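# Sort small circuit boards by length into green bins

## Task

Put every small circuit board into one of the two green bins, with the long boards all in one bin and the short boards all in the other, then release the grippers so nothing is held at the end.

## Robot and tools

Robot: two arms, left_arm and right_arm, each ending in a two-finger gripper. Everything is in one shared scene frame: origin on the table top midway between the arms, +x out over the table, +z up, and left_arm on the +y side. The arm names do not tell you which side of an image they appear on. Positions are metres; orientations are quaternions written w first (qw, qx, qy, qz).

Gripper frame: fingers point along the gripper's +z axis and close along its y axis. The reported end_effector_position is the spot between the finger pads, roughly 1 cm short of the tips. Printed hand positions can be a little wrong, more so at long reach, and motions usually settle a centimetre or more from the command, most often low.

Row layout (used by every moving tool): one flat list of 16 numbers covering both arms, always all 16 even if one arm is idle: left x, y, z, qw, qx, qy, qz, opening, then right x, y, z, qw, qx, qy, qz, opening. x, y, z and the quaternion are an absolute target pose for that gripper in the scene frame, not an offset. Opening runs from -1 (closed) to +1 (fully open, 0.094 m). To keep an arm still, resend exactly the pose from the last result before it stopped, plus the opening it should have. To keep an orientation steady, repeat the same quaternion in every row rather than copying a drifted reported one.

execute_actions(actions): a list of up to 15 actions; each action is a table of up to 15 rows, each row run for one control step of 1/30 s. If a table is shorter than 15 rows, its final row is held for the rest. An empty list just returns state and images. Each step the controller clips the target to within 70 mm and 16 degrees of the measured gripper pose, so a distant target takes several actions; after an action the arm only continues to its last clipped pose, so send the remainder next. An action is rejected for both arms if a target lies more than 0.6 m from that gripper's starting position along any of the gripper's own axes; a malformed action, or a first action failing that check against the last reported state, rejects the whole call with no motion. Position wins over orientation when both cannot be met. Elbows stop just before straight.

move(target, speed, blocking): target is one 16-number row as above, an absolute pose per arm. Both grippers travel straight-line paths that finish together, 0.5 to 10 s long; anything longer is cut off at 10 s before arrival. Rotation takes the shorter direction. speed is the path top speed in m/s, 0.002 to 0.5 (default 0.25); turning is capped at twice that in rad/s. The opening is applied at the start. Paths ignore obstacles and the other arm; grippers lag, stray and can overshoot speed, notably near full reach. Faster contact means harder impact, and a target deeper past contact means more pressing force. With blocking=false you get a result after 0.5 s while motion continues; until a result shows the move has ended, further moves and execute_actions are refused, so use wait or stop first. The result adds a move: line giving how it ended (done, off_target, moving, held, fault) and which limits applied, plus each gripper's distance from its pose. If only one arm is named, the other finished fine. held as the ending means a check blocked the last step; limits=paced means the pose was clipped; limits=held means some steps were blocked and the arm may then rush faster than speed.

wait(seconds): 0 to 10; arms keep their last command, a running move continues, and it returns early when the move ends. stop(): brakes the running move (needs braking room, more when fast); fingers keep moving. zoom_image(camera, region): region [x0, y0, x1, y1] in pixels of that camera's latest image, at most 504 by 504. Cameras: cam_head_left, cam_head_right, cam_high, cam_low (504x504), cam_left_wrist, cam_right_wrist (616x616), returned in that order. finished_scene(scene): ends the current scene, given its number, after the robot holds the last command; irreversible, and the goal must already be met and stable.

Results: a state line left_arm: ... | right_arm: ... with each gripper's position and quaternion; Hand target lines showing where each arm is currently being driven; grip_measured, the measured finger opening on the same -1..1 scale (the last Joint positions entry is the opening in metres; each gripper may read off by about 1 mm). Action calls also list end_effector_position at some steps, with HELD plus an arm label where that arm's row was held back. A pose unreachable line means the clearance check altered or blocked that arm's command. FAULT lines report an arm stop.

Gripping: away from the extremes, fingers go to where grip_measured equals your command. To hold, command about 0.03 below grip_measured for a firm grip, less for lighter. Pad force tops out near 50 to 62 N (less on some grippers, and less on parts under about 2 mm thick); first contact can spike higher. Parts may occasionally be tugged while held, or loose items nudged.

Joint ranges (rad), base to gripper: waist -2.618 to 3.054, shoulder 0.000 to 3.142, elbow 0.000 to 3.142, wrist pitch -1.571 to 1.571, wrist yaw -1.571 to 1.571, wrist roll -2.094 to 2.094.

Motor heat: holding loads warms motors. MOTOR HOT appears from 75 °C; at 90 °C that arm is halted 10 s (then that threshold is off for 5 minutes, after which 90 °C halts it again); at 100 °C the arm and gripper go limp and it falls. Both stops show as OVER-TEMPERATURE FAULT.

Avoid: anything leaving the table (fails the task), dropping or slipping parts, slamming, hard impacts or heavy pushing, and arms colliding or pressing on each other. The robot holds its last command while you are composing a reply.

Each tool is called by a JSON object that holds its "api" and its "payload", one argument or row to a line.

## Session

{"api": "execute_actions", "payload": {
  "actions": []
}}

Scene clock: 0.00 s.
left_arm: end_effector_position=(+0.2126, -0.0107, +0.2023) grip_measured=+1.000 end_effector_quat_wxyz=(+0.273, +0.066, +0.949, -0.144) | right_arm: end_effector_position=(+0.5092, -0.4859, +0.3662) grip_measured=+1.000 end_effector_quat_wxyz=(+0.284, -0.321, +0.735, -0.525)
Joint positions: left_arm=[-1.004  1.218  1.138 -0.942 -0.322 -0.894  0.094] | right_arm=[ 0.007  1.735  1.74  -0.336  0.493 -1.326  0.094]
Joint velocities: left_arm=[ 0.002 -0.002 -0.017 -0.037 -0.022 -0.022  0.   ] | right_arm=[ 0.002  0.002 -0.002  0.022 -0.007  0.007  0.   ]
Hand target (left_arm): +0.213, -0.009, +0.205; +0.276, +0.066, +0.948, -0.142
Hand target (right_arm): +0.506, -0.486, +0.385; +0.302, -0.306, +0.728, -0.534

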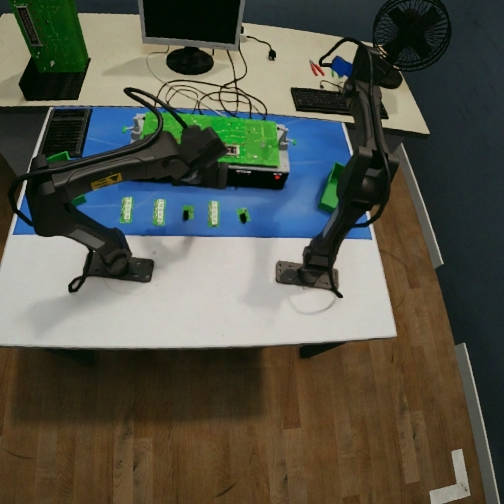

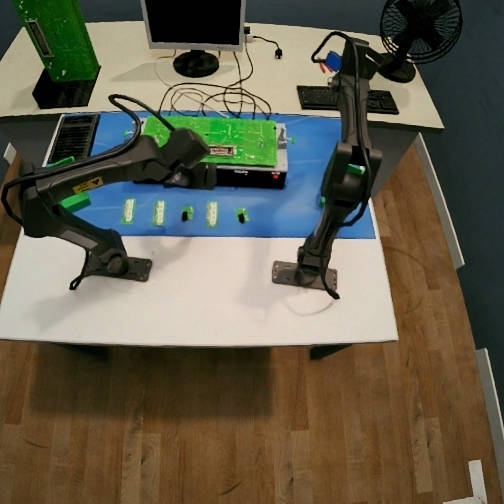

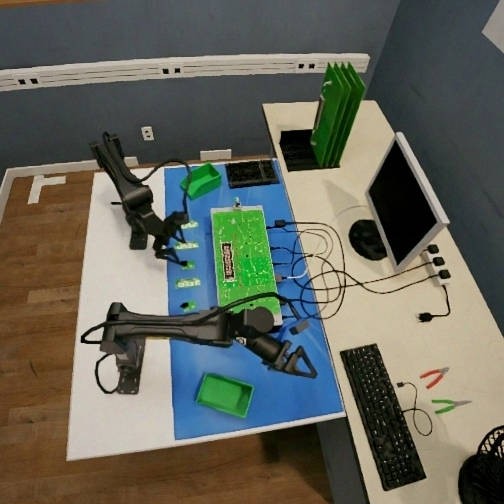

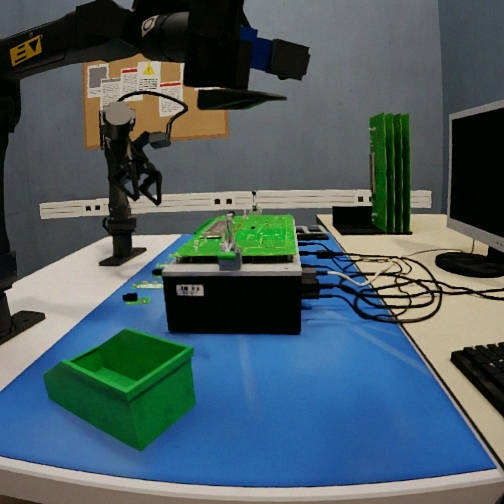

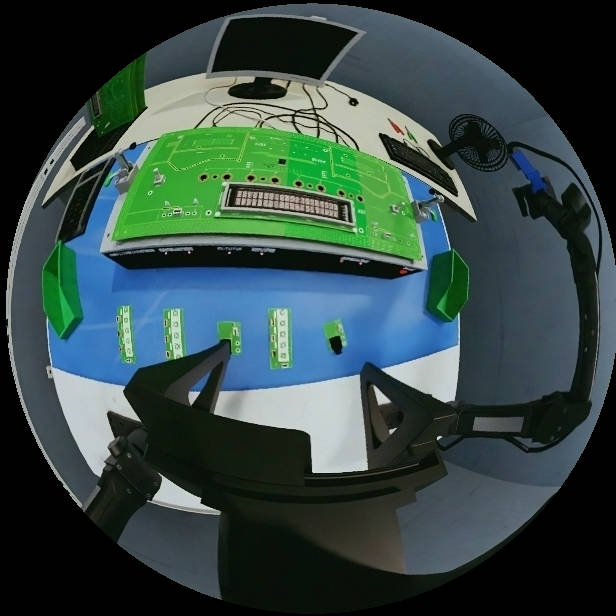

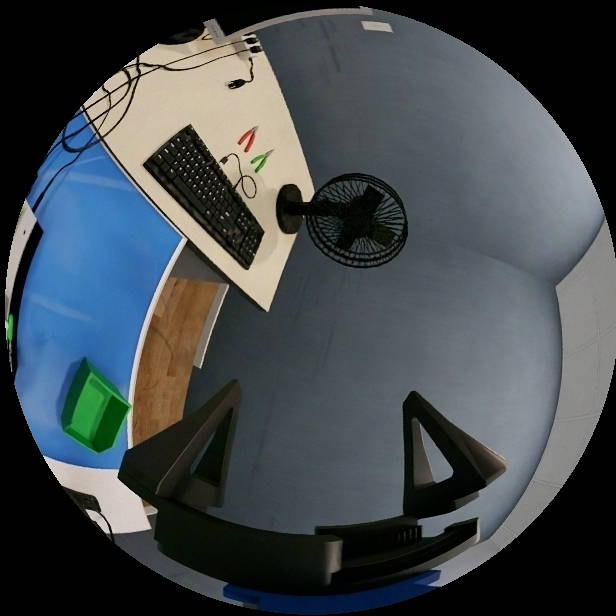

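{"api": "zoom_image", "payload": {
  "camera": "cam_head_left",
  "region": [90, 170, 290, 300]
}}

{"api": "zoom_image", "payload": {
  "camera": "cam_left_wrist",
  "region": [90, 280, 390, 400]
}}

{"api": "zoom_image", "payload": {
  "camera": "cam_low",
  "region": [80, 230, 240, 330]
}}

Region (90, 170, 290, 300) of cam_head_left's 504x504 image, scaled by 2.520, with more detail than that image has; it fills the top 328 rows of this view, and the rest is white.

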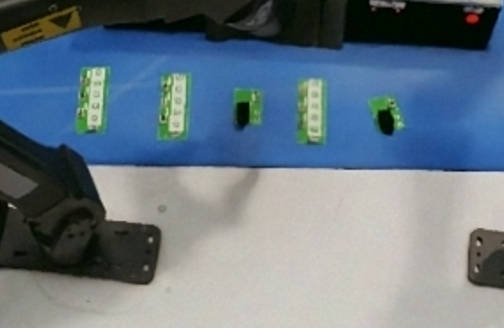

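Region (90, 280, 390, 400) of cam_left_wrist's 616x616 image, scaled by 1.680, with more detail than that image has; it fills the top 202 rows of this view, and the rest is white.

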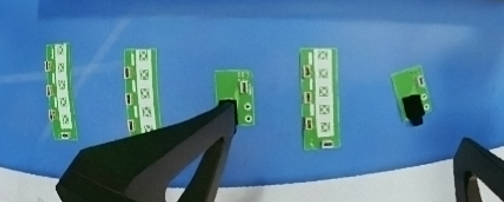

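Region (80, 230, 240, 330) of cam_low's 504x504 image, scaled by 3.150, with more detail than that image has; it fills the top 315 rows of this view, and the rest is white.

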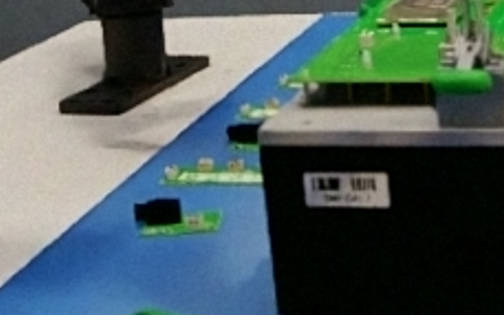

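{"api": "move", "payload": {
  "target": [0.19,0.18,0.13,0,0,1,0,1, 0.19,-0.11,0.13,0,0,1,0,1],
  "speed": 0.3
}}

Scene clock: 4.70 s.
left_arm: end_effector_position=(+0.1963, +0.1764, +0.1337) grip_measured=+1.000 end_effector_quat_wxyz=(+0.021, +0.001, +1.000, -0.000) | right_arm: end_effector_position=(+0.1832, -0.1149, +0.1311) grip_measured=+1.000 end_effector_quat_wxyz=(-0.002, -0.006, +1.000, -0.012)
Joint positions: left_arm=[-0.252  1.166  1.008 -1.374 -0.015 -0.37   0.094] | right_arm=[ 1.027  1.61   1.358 -1.34   0.012  0.86   0.094]
Joint velocities: left_arm=[ 0.002 -0.007  0.007 -0.051 -0.051 -0.007  0.   ] | right_arm=[ 0.002  0.002  0.007 -0.051  0.022  0.051  0.   ]
Hand target (left_arm): +0.189, +0.180, +0.128; +0.001, +0.002, +1.000, +0.005
Hand target (right_arm): +0.181, -0.113, +0.134; +0.007, -0.006, +1.000, -0.000
Off the commanded pose (left_arm): 0.008 m, 2 deg.
Off the commanded pose (right_arm): 0.008 m, 2 deg.
move: done

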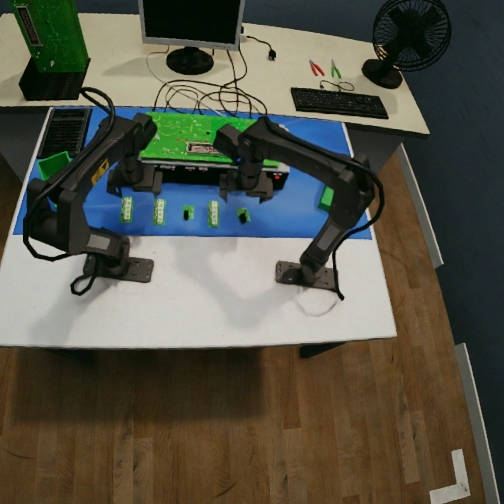

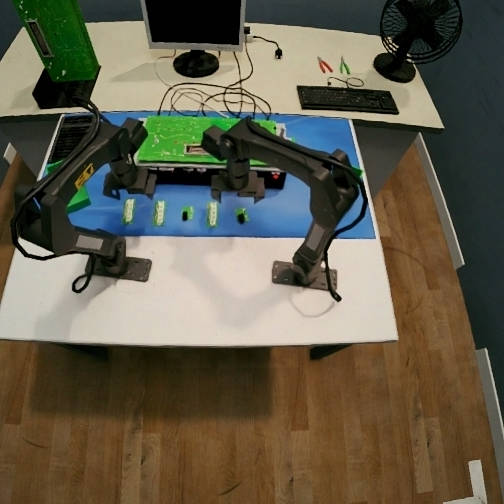

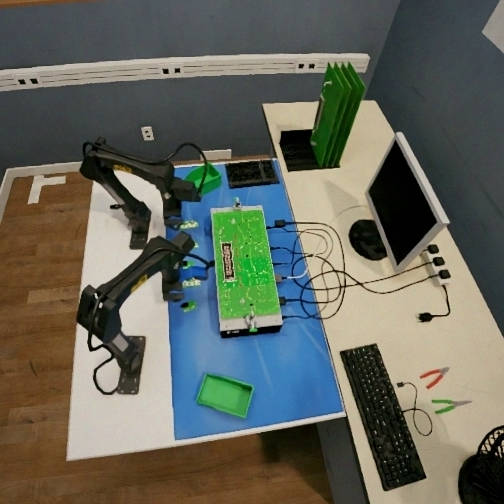

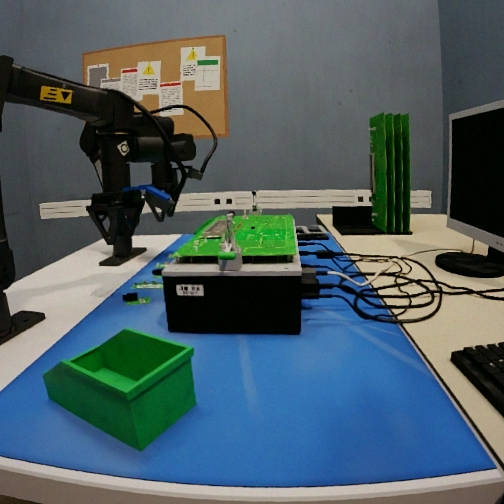

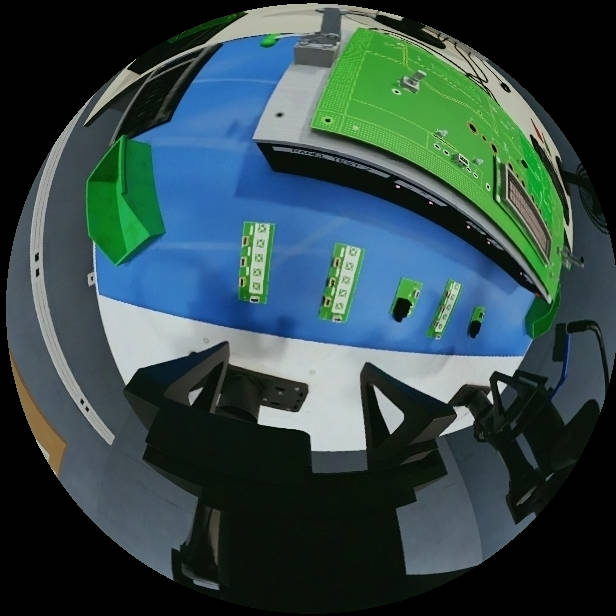

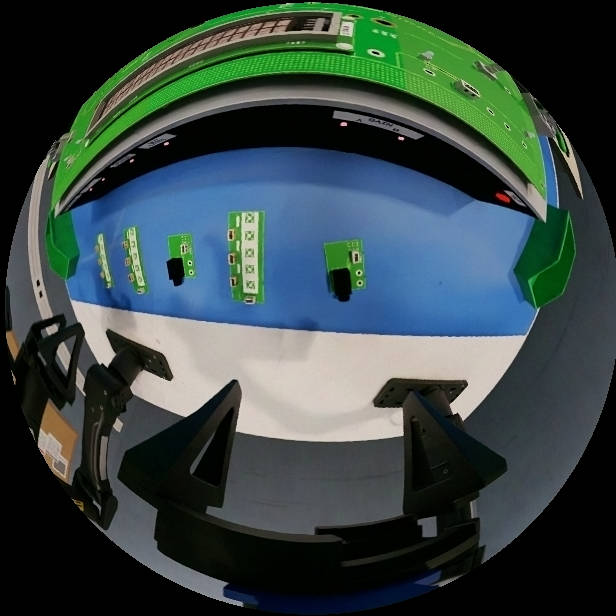

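{"api": "move", "payload": {
  "target": [0.19,0.22,0.06,0,0,1,0,0.4, 0.19,-0.135,0.06,0,0,1,0,0.4],
  "speed": 0.15
}}

Scene clock: 7.30 s.
left_arm: end_effector_position=(+0.1904, +0.2203, +0.0629) grip_measured=+0.402 end_effector_quat_wxyz=(-0.003, -0.001, +1.000, +0.007) | right_arm: end_effector_position=(+0.1862, -0.1357, +0.0584) grip_measured=+0.402 end_effector_quat_wxyz=(-0.010, -0.001, +1.000, -0.011)
Joint positions: left_arm=[-0.006  1.166  0.726 -1.139 -0.013 -0.128  0.066] | right_arm=[ 0.96   1.61   1.065 -1.054  0.001  0.805  0.066]
Joint velocities: left_arm=[-0.037 -0.007 -0.002 -0.022 -0.007 -0.007  0.001] | right_arm=[-0.017 -0.007  0.017  0.007 -0.022 -0.037  0.   ]
Hand target (left_arm): +0.190, +0.220, +0.060; -0.001, +0.000, +1.000, +0.002
Hand target (right_arm): +0.190, -0.136, +0.060; -0.000, +0.000, +1.000, -0.000
Off the commanded pose (left_arm): 0.003 m, 1 deg.
Off the commanded pose (right_arm): 0.004 m, 2 deg.
move: done

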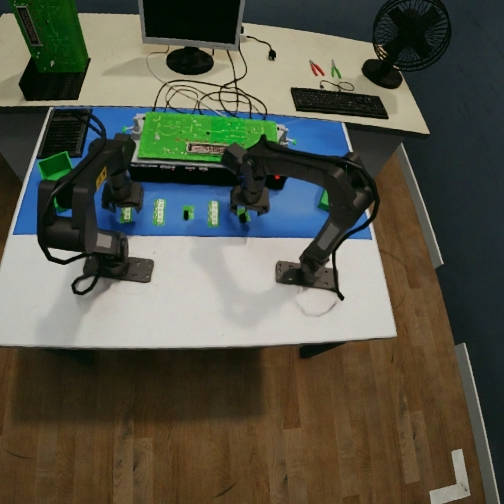

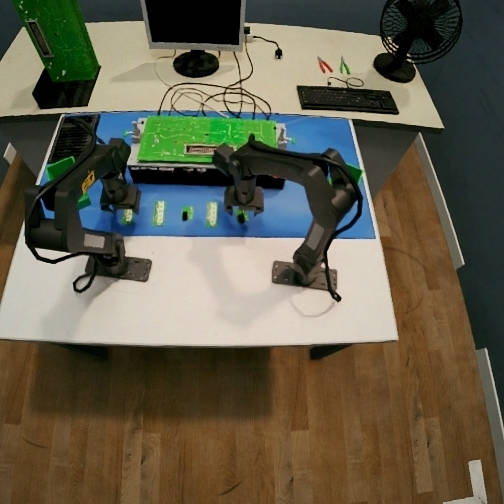

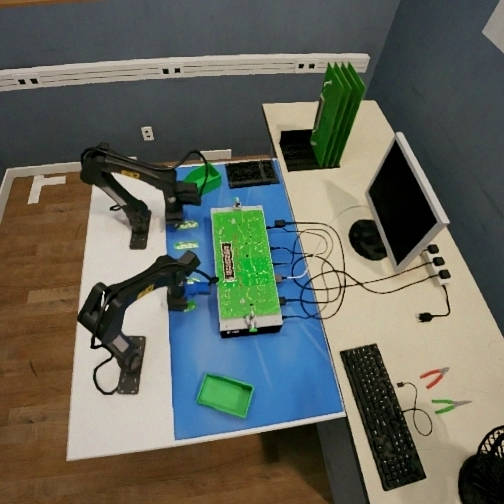

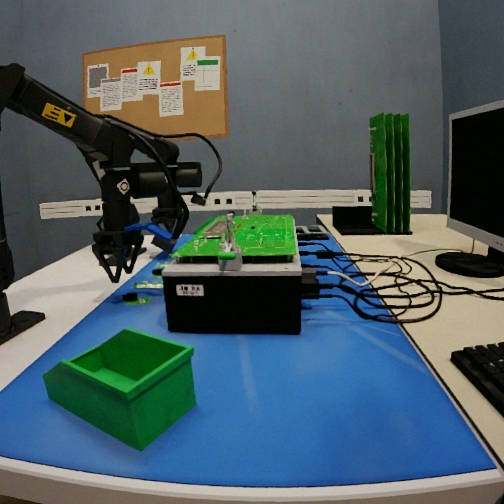

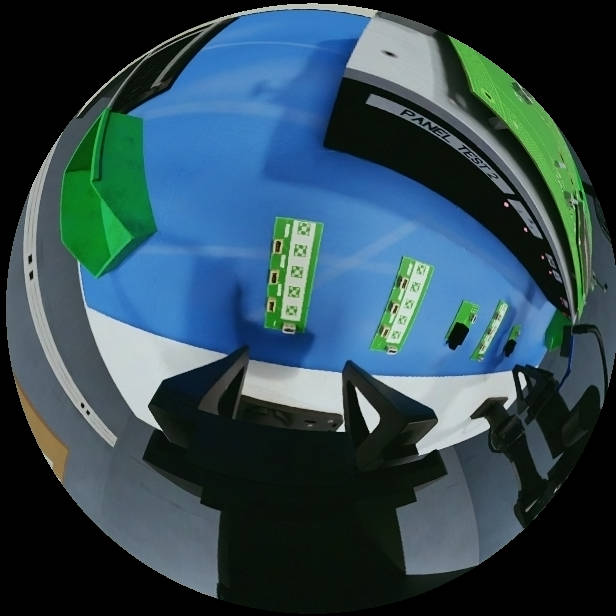

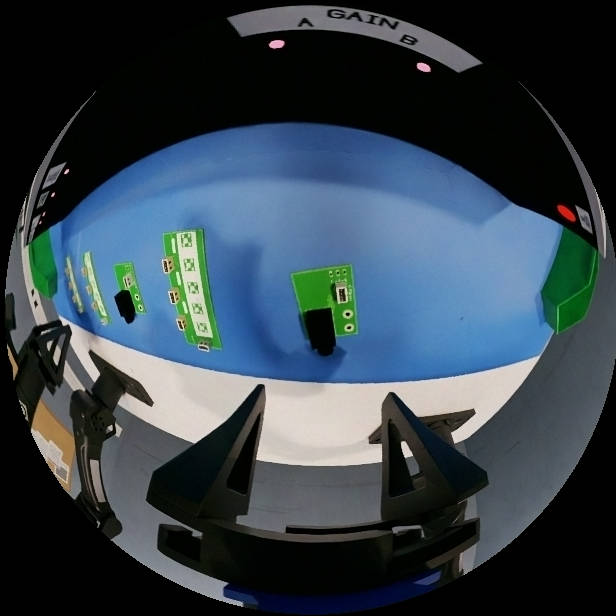

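{"api": "move", "payload": {
  "target": [0.22,0.225,0.035,0,0,1,0,0.3, 0.215,-0.137,0.04,0,-0.11,0.994,0,0.3],
  "speed": 0.1
}}

Scene clock: 10.43 s.
left_arm: end_effector_position=(+0.2208, +0.2253, +0.0398) grip_measured=+0.302 end_effector_quat_wxyz=(+0.003, -0.001, +1.000, +0.005) | right_arm: end_effector_position=(+0.2087, -0.1383, +0.0404) grip_measured=+0.302 end_effector_quat_wxyz=(-0.009, -0.110, +0.994, -0.007)
Joint positions: left_arm=[ 0.042  1.313  0.726 -0.979 -0.011 -0.08   0.061] | right_arm=[ 0.895  1.68   1.065 -0.978  0.     0.521  0.061]
Joint velocities: left_arm=[ 0.007  0.002 -0.002  0.022  0.007  0.007  0.001] | right_arm=[-0.012 -0.007 -0.022  0.022 -0.066 -0.051 -0.   ]
Hand target (left_arm): +0.220, +0.225, +0.035; -0.000, -0.000, +1.000, +0.000
Hand target (right_arm): +0.215, -0.137, +0.040; -0.000, -0.110, +0.994, -0.000
Off the commanded pose (left_arm): 0.005 m, 1 deg.
Off the commanded pose (right_arm): 0.006 m, 1 deg.
move: done

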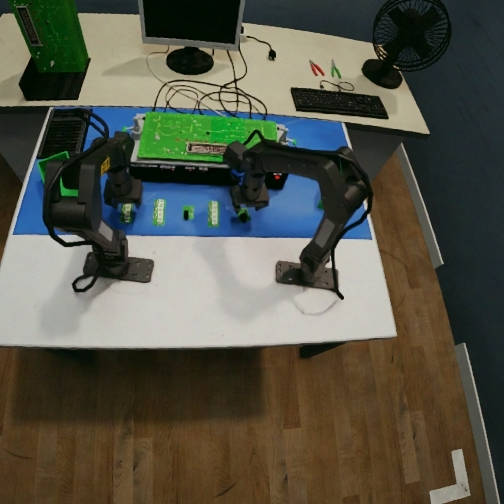

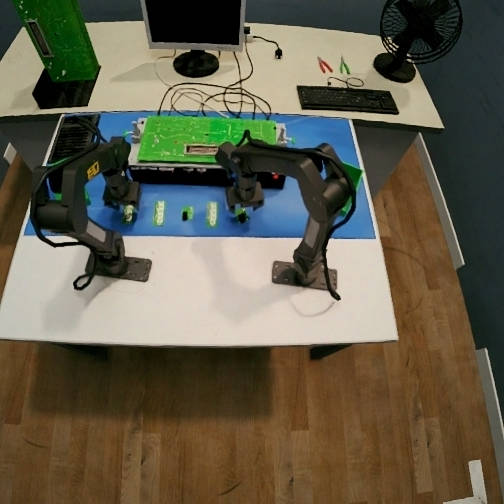

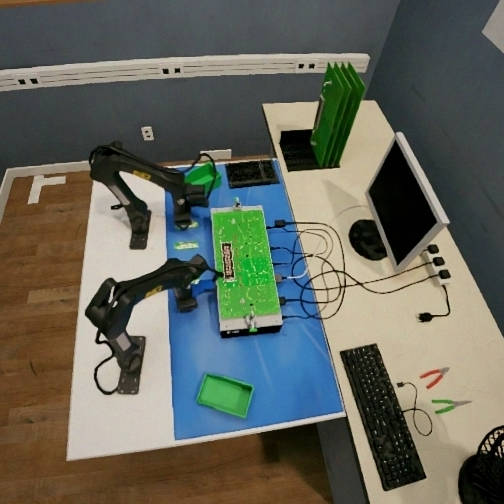

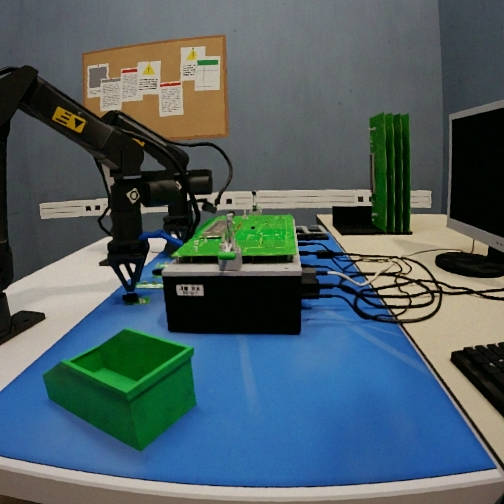

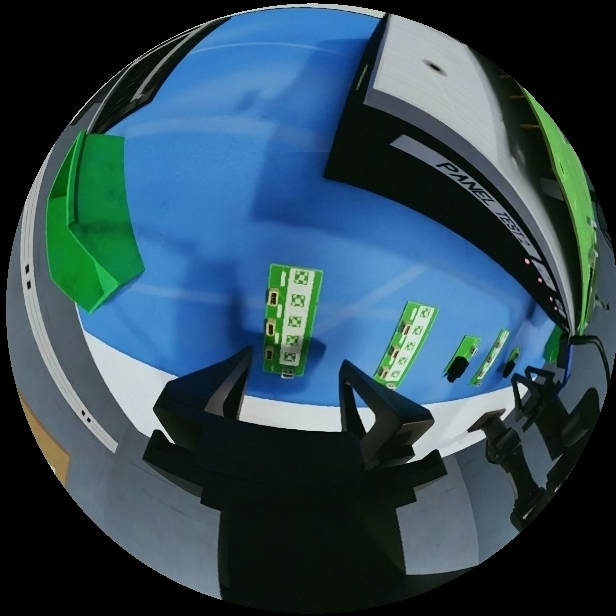

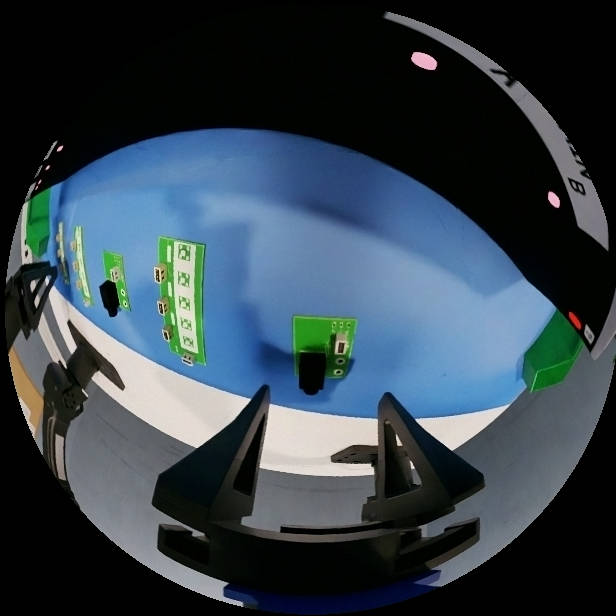

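{"api": "zoom_image", "payload": {
  "camera": "cam_low",
  "region": [80, 200, 240, 320]
}}

{"api": "zoom_image", "payload": {
  "camera": "cam_head_left",
  "region": [90, 160, 290, 250]
}}

Region (80, 200, 240, 320) of cam_low's 504x504 image, scaled by 3.150, with more detail than that image has; it fills the top 378 rows of this view, and the rest is white.

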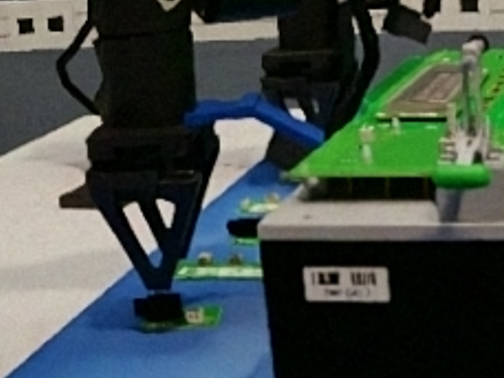

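Region (90, 160, 290, 250) of cam_head_left's 504x504 image, scaled by 2.520, with more detail than that image has; it fills the top 227 rows of this view, and the rest is white.

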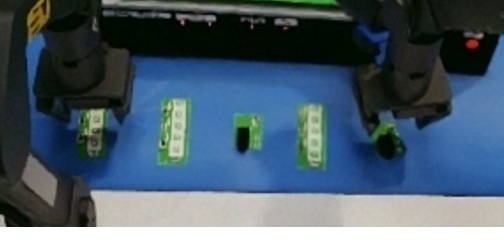

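{"api": "move", "payload": {
  "target": [0.232,0.232,0.02,0,0,1,0,0.1, 0.213,-0.129,0.028,0,-0.11,0.994,0,-0.3],
  "speed": 0.05
}}

Scene clock: 12.80 s.
left_arm: end_effector_position=(+0.2351, +0.2321, +0.0261) grip_measured=+0.102 end_effector_quat_wxyz=(+0.005, -0.001, +1.000, +0.005) | right_arm: end_effector_position=(+0.2083, -0.1343, +0.0325) grip_measured=-0.298 end_effector_quat_wxyz=(-0.015, -0.111, +0.994, -0.007)
Joint positions: left_arm=[ 0.081  1.39   0.726 -0.896 -0.01  -0.041  0.052] | right_arm=[ 0.902  1.71   1.065 -0.958 -0.007  0.526  0.033]
Joint velocities: left_arm=[ 0.022 -0.007  0.007 -0.037  0.037  0.007 -0.   ] | right_arm=[-0.002  0.007  0.007  0.037 -0.037  0.037 -0.001]
Hand target (left_arm): +0.232, +0.232, +0.020; -0.000, -0.000, +1.000, +0.000
Hand target (right_arm): +0.213, -0.129, +0.028; -0.000, -0.110, +0.994, -0.000
Off the commanded pose (left_arm): 0.007 m, 1 deg.
Off the commanded pose (right_arm): 0.008 m, 2 deg.
move: done

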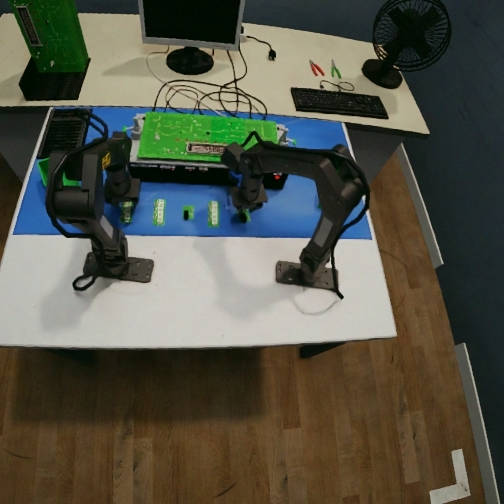

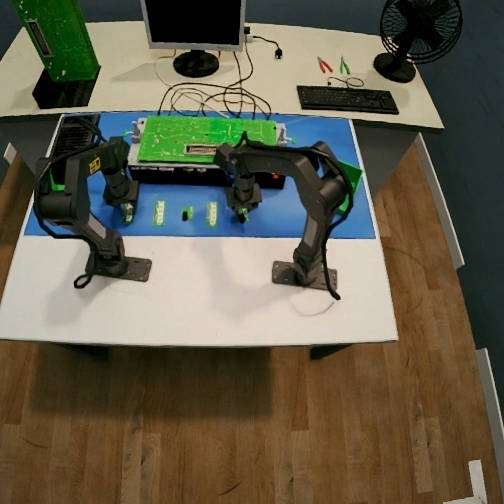

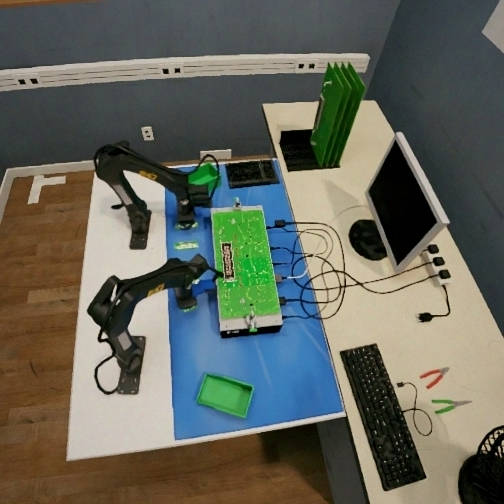

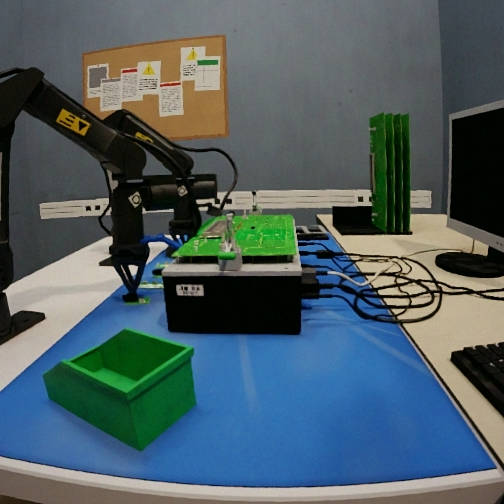

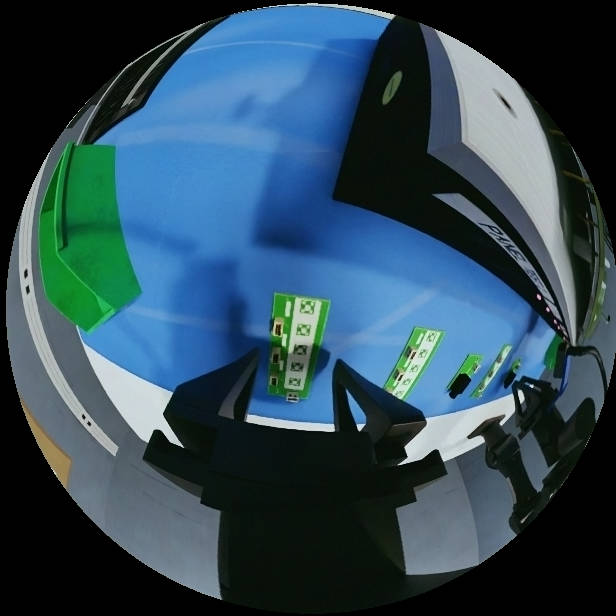

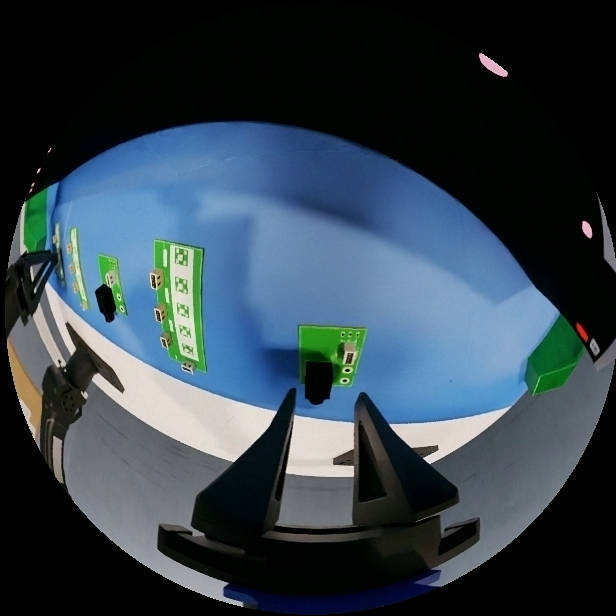

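{"api": "move", "payload": {
  "target": [0.232,0.232,0.009,0,0,1,0,0.0, 0.212,-0.122,0.027,0,-0.11,0.994,0,-0.3],
  "speed": 0.03
}}

Scene clock: 14.17 s.
left_arm: end_effector_position=(+0.2391, +0.2319, +0.0178) grip_measured=+0.002 end_effector_quat_wxyz=(+0.015, -0.001, +1.000, +0.005) | right_arm: end_effector_position=(+0.2085, -0.1272, +0.0276) grip_measured=-0.298 end_effector_quat_wxyz=(-0.011, -0.110, +0.994, -0.004)
Joint positions: left_arm=[ 0.081  1.403  0.699 -0.837 -0.01  -0.04   0.047] | right_arm=[ 0.919  1.728  1.065 -0.931 -0.008  0.545  0.033]
Joint velocities: left_arm=[-0.012  0.002  0.012 -0.022 -0.066 -0.007 -0.   ] | right_arm=[ 0.002 -0.002 -0.007  0.139 -0.037  0.051  0.   ]
Hand target (left_arm): +0.232, +0.232, +0.010; +0.000, -0.000, +1.000, +0.000
Hand target (right_arm): +0.212, -0.122, +0.027; +0.000, -0.110, +0.994, -0.000
Off the commanded pose (left_arm): 0.011 m, 2 deg.
Off the commanded pose (right_arm): 0.006 m, 1 deg.
move: off_target (left_arm)

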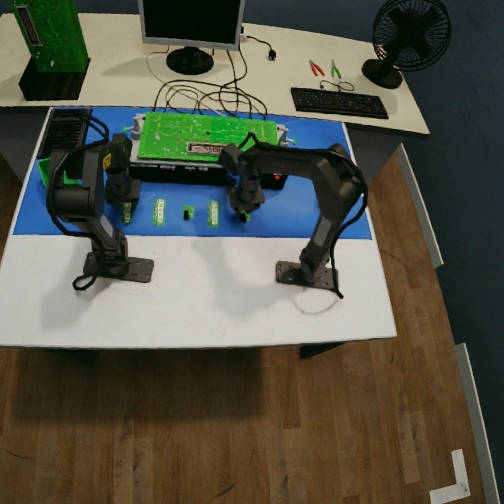

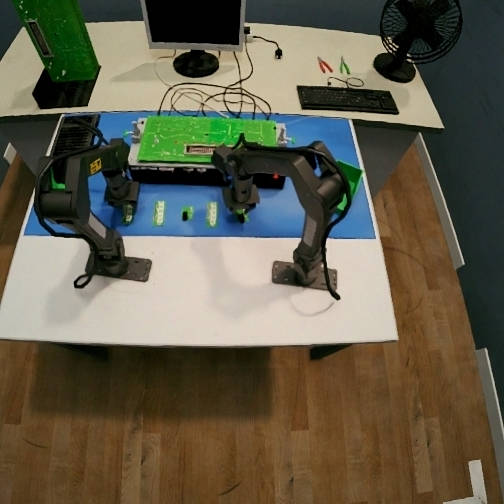

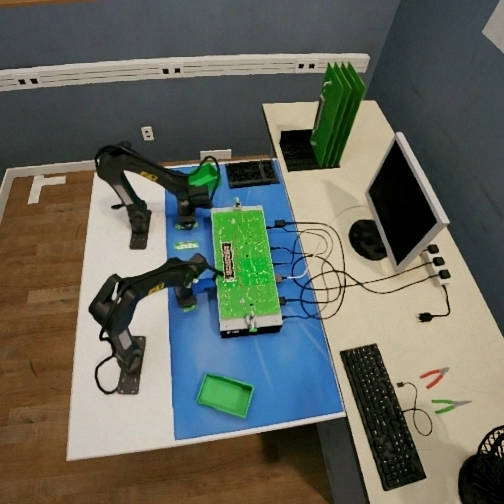

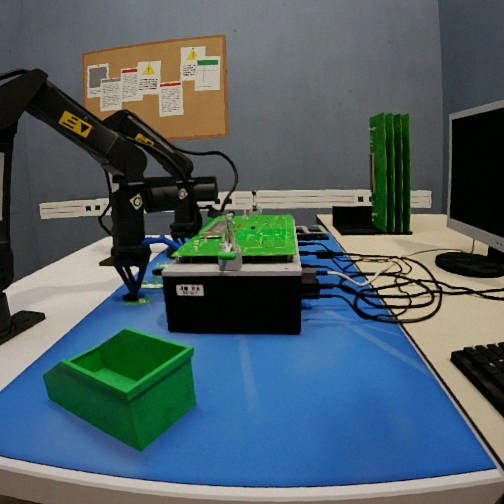

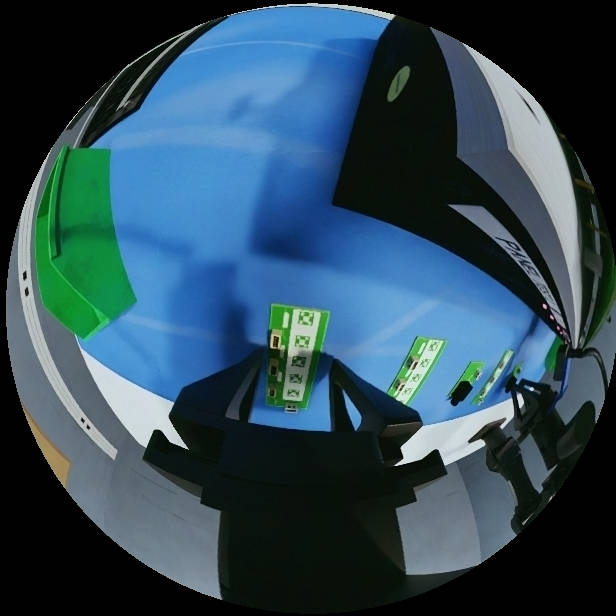

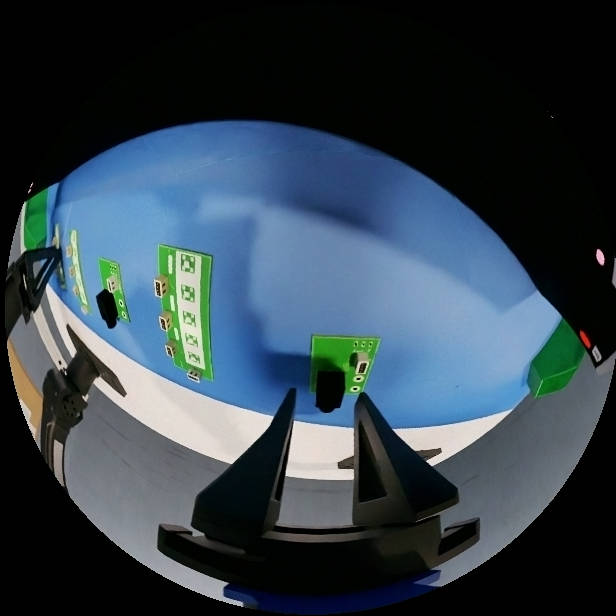

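{"api": "zoom_image", "payload": {
  "camera": "cam_left_wrist",
  "region": [220, 290, 380, 430]
}}

{"api": "zoom_image", "payload": {
  "camera": "cam_head_left",
  "region": [90, 170, 170, 240]
}}

Region (220, 290, 380, 430) of cam_left_wrist's 616x616 image, scaled by 3.150, with more detail than that image has; it fills the top 441 rows of this view, and the rest is white.

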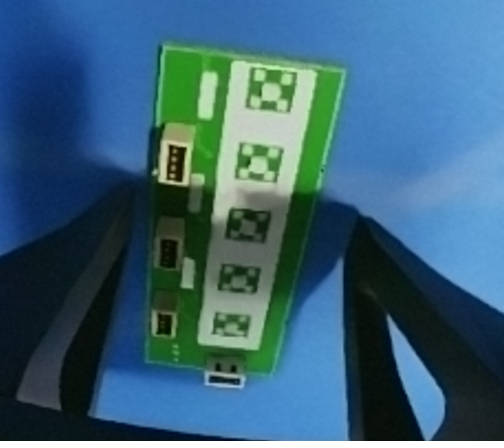

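Region (90, 170, 170, 240) of cam_head_left's 504x504 image, scaled by 6.300, with more detail than that image has; it fills the top 441 rows of this view, and the rest is white.

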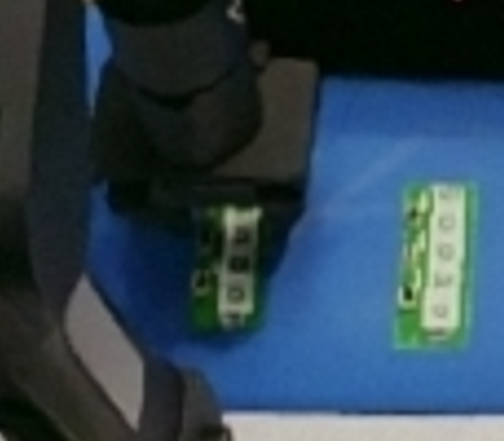

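{"api": "move", "payload": {
  "target": [0.226,0.231,0.004,0,0,1,0,0.0, 0.212,-0.123,0.014,0,-0.11,0.994,0,-0.35],
  "speed": 0.03
}}

Scene clock: 16.70 s.
left_arm: end_effector_position=(+0.2451, +0.2317, +0.0140) grip_measured=+0.002 end_effector_quat_wxyz=(+0.032, -0.001, +0.999, +0.004) | right_arm: end_effector_position=(+0.2083, -0.1268, +0.0175) grip_measured=-0.348 end_effector_quat_wxyz=(-0.013, -0.110, +0.994, -0.004)
Joint positions: left_arm=[ 0.081  1.403  0.68  -0.785 -0.01  -0.04   0.047] | right_arm=[ 0.919  1.748  1.044 -0.893 -0.01   0.545  0.031]
Joint velocities: left_arm=[-0.007  0.012 -0.022 -0.037 -0.022 -0.022 -0.001] | right_arm=[ 0.002 -0.017 -0.017 -0.051 -0.037  0.007 -0.001]
Hand target (left_arm): +0.226, +0.231, +0.004; +0.000, -0.000, +1.000, -0.000
Hand target (right_arm): +0.212, -0.123, +0.014; -0.000, -0.110, +0.994, -0.000
Off the commanded pose (left_arm): 0.022 m, 4 deg.
Off the commanded pose (right_arm): 0.006 m, 2 deg.
move: off_target (left_arm)

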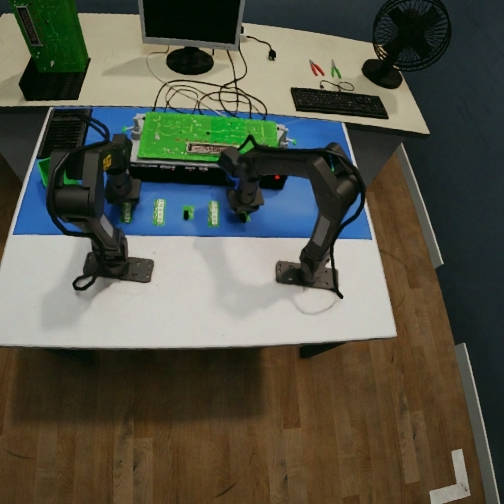

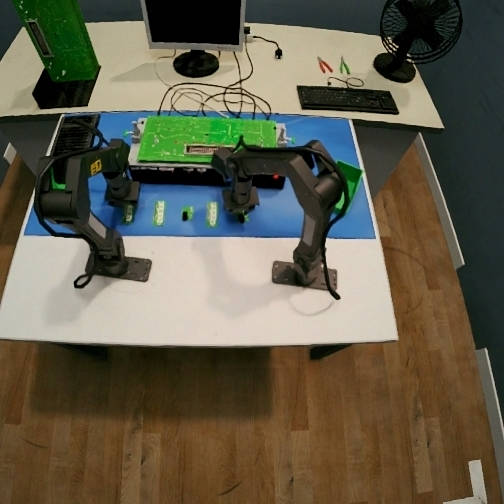

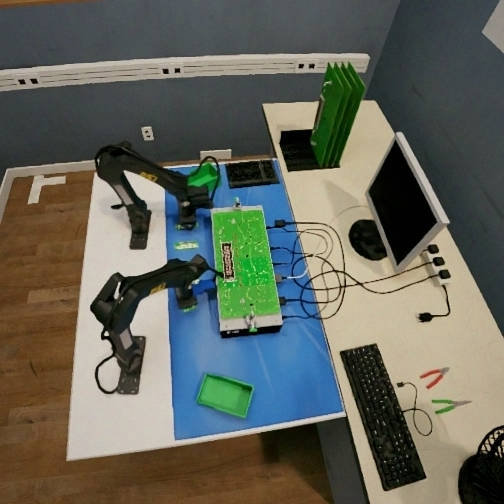

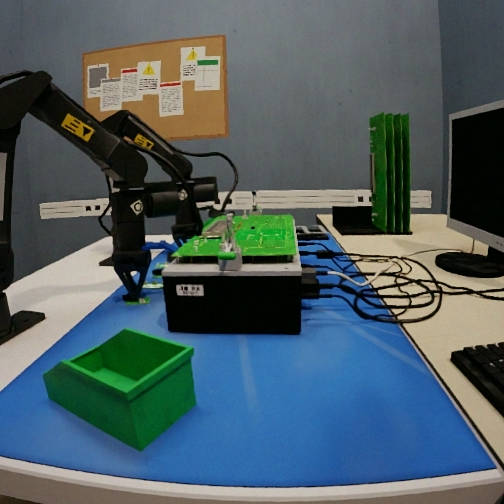

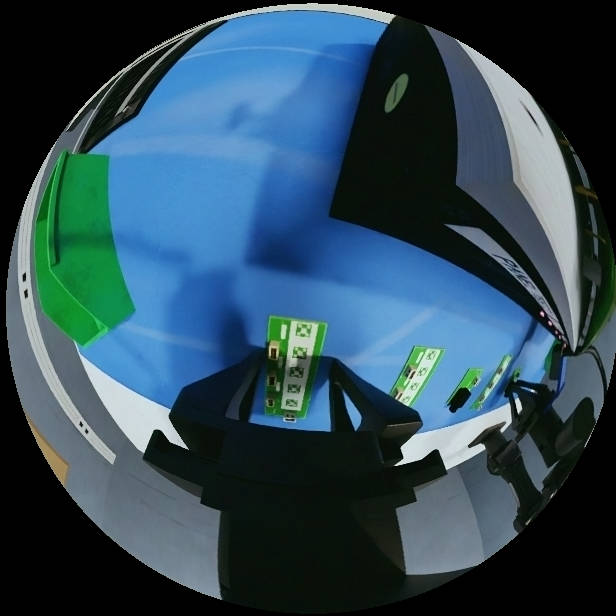

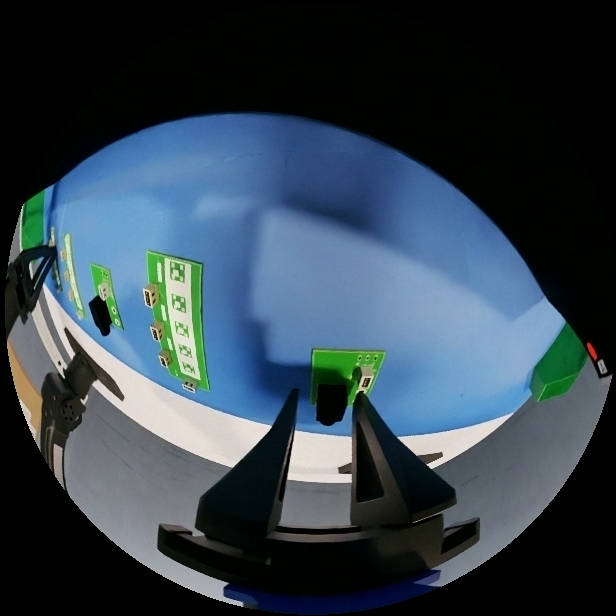

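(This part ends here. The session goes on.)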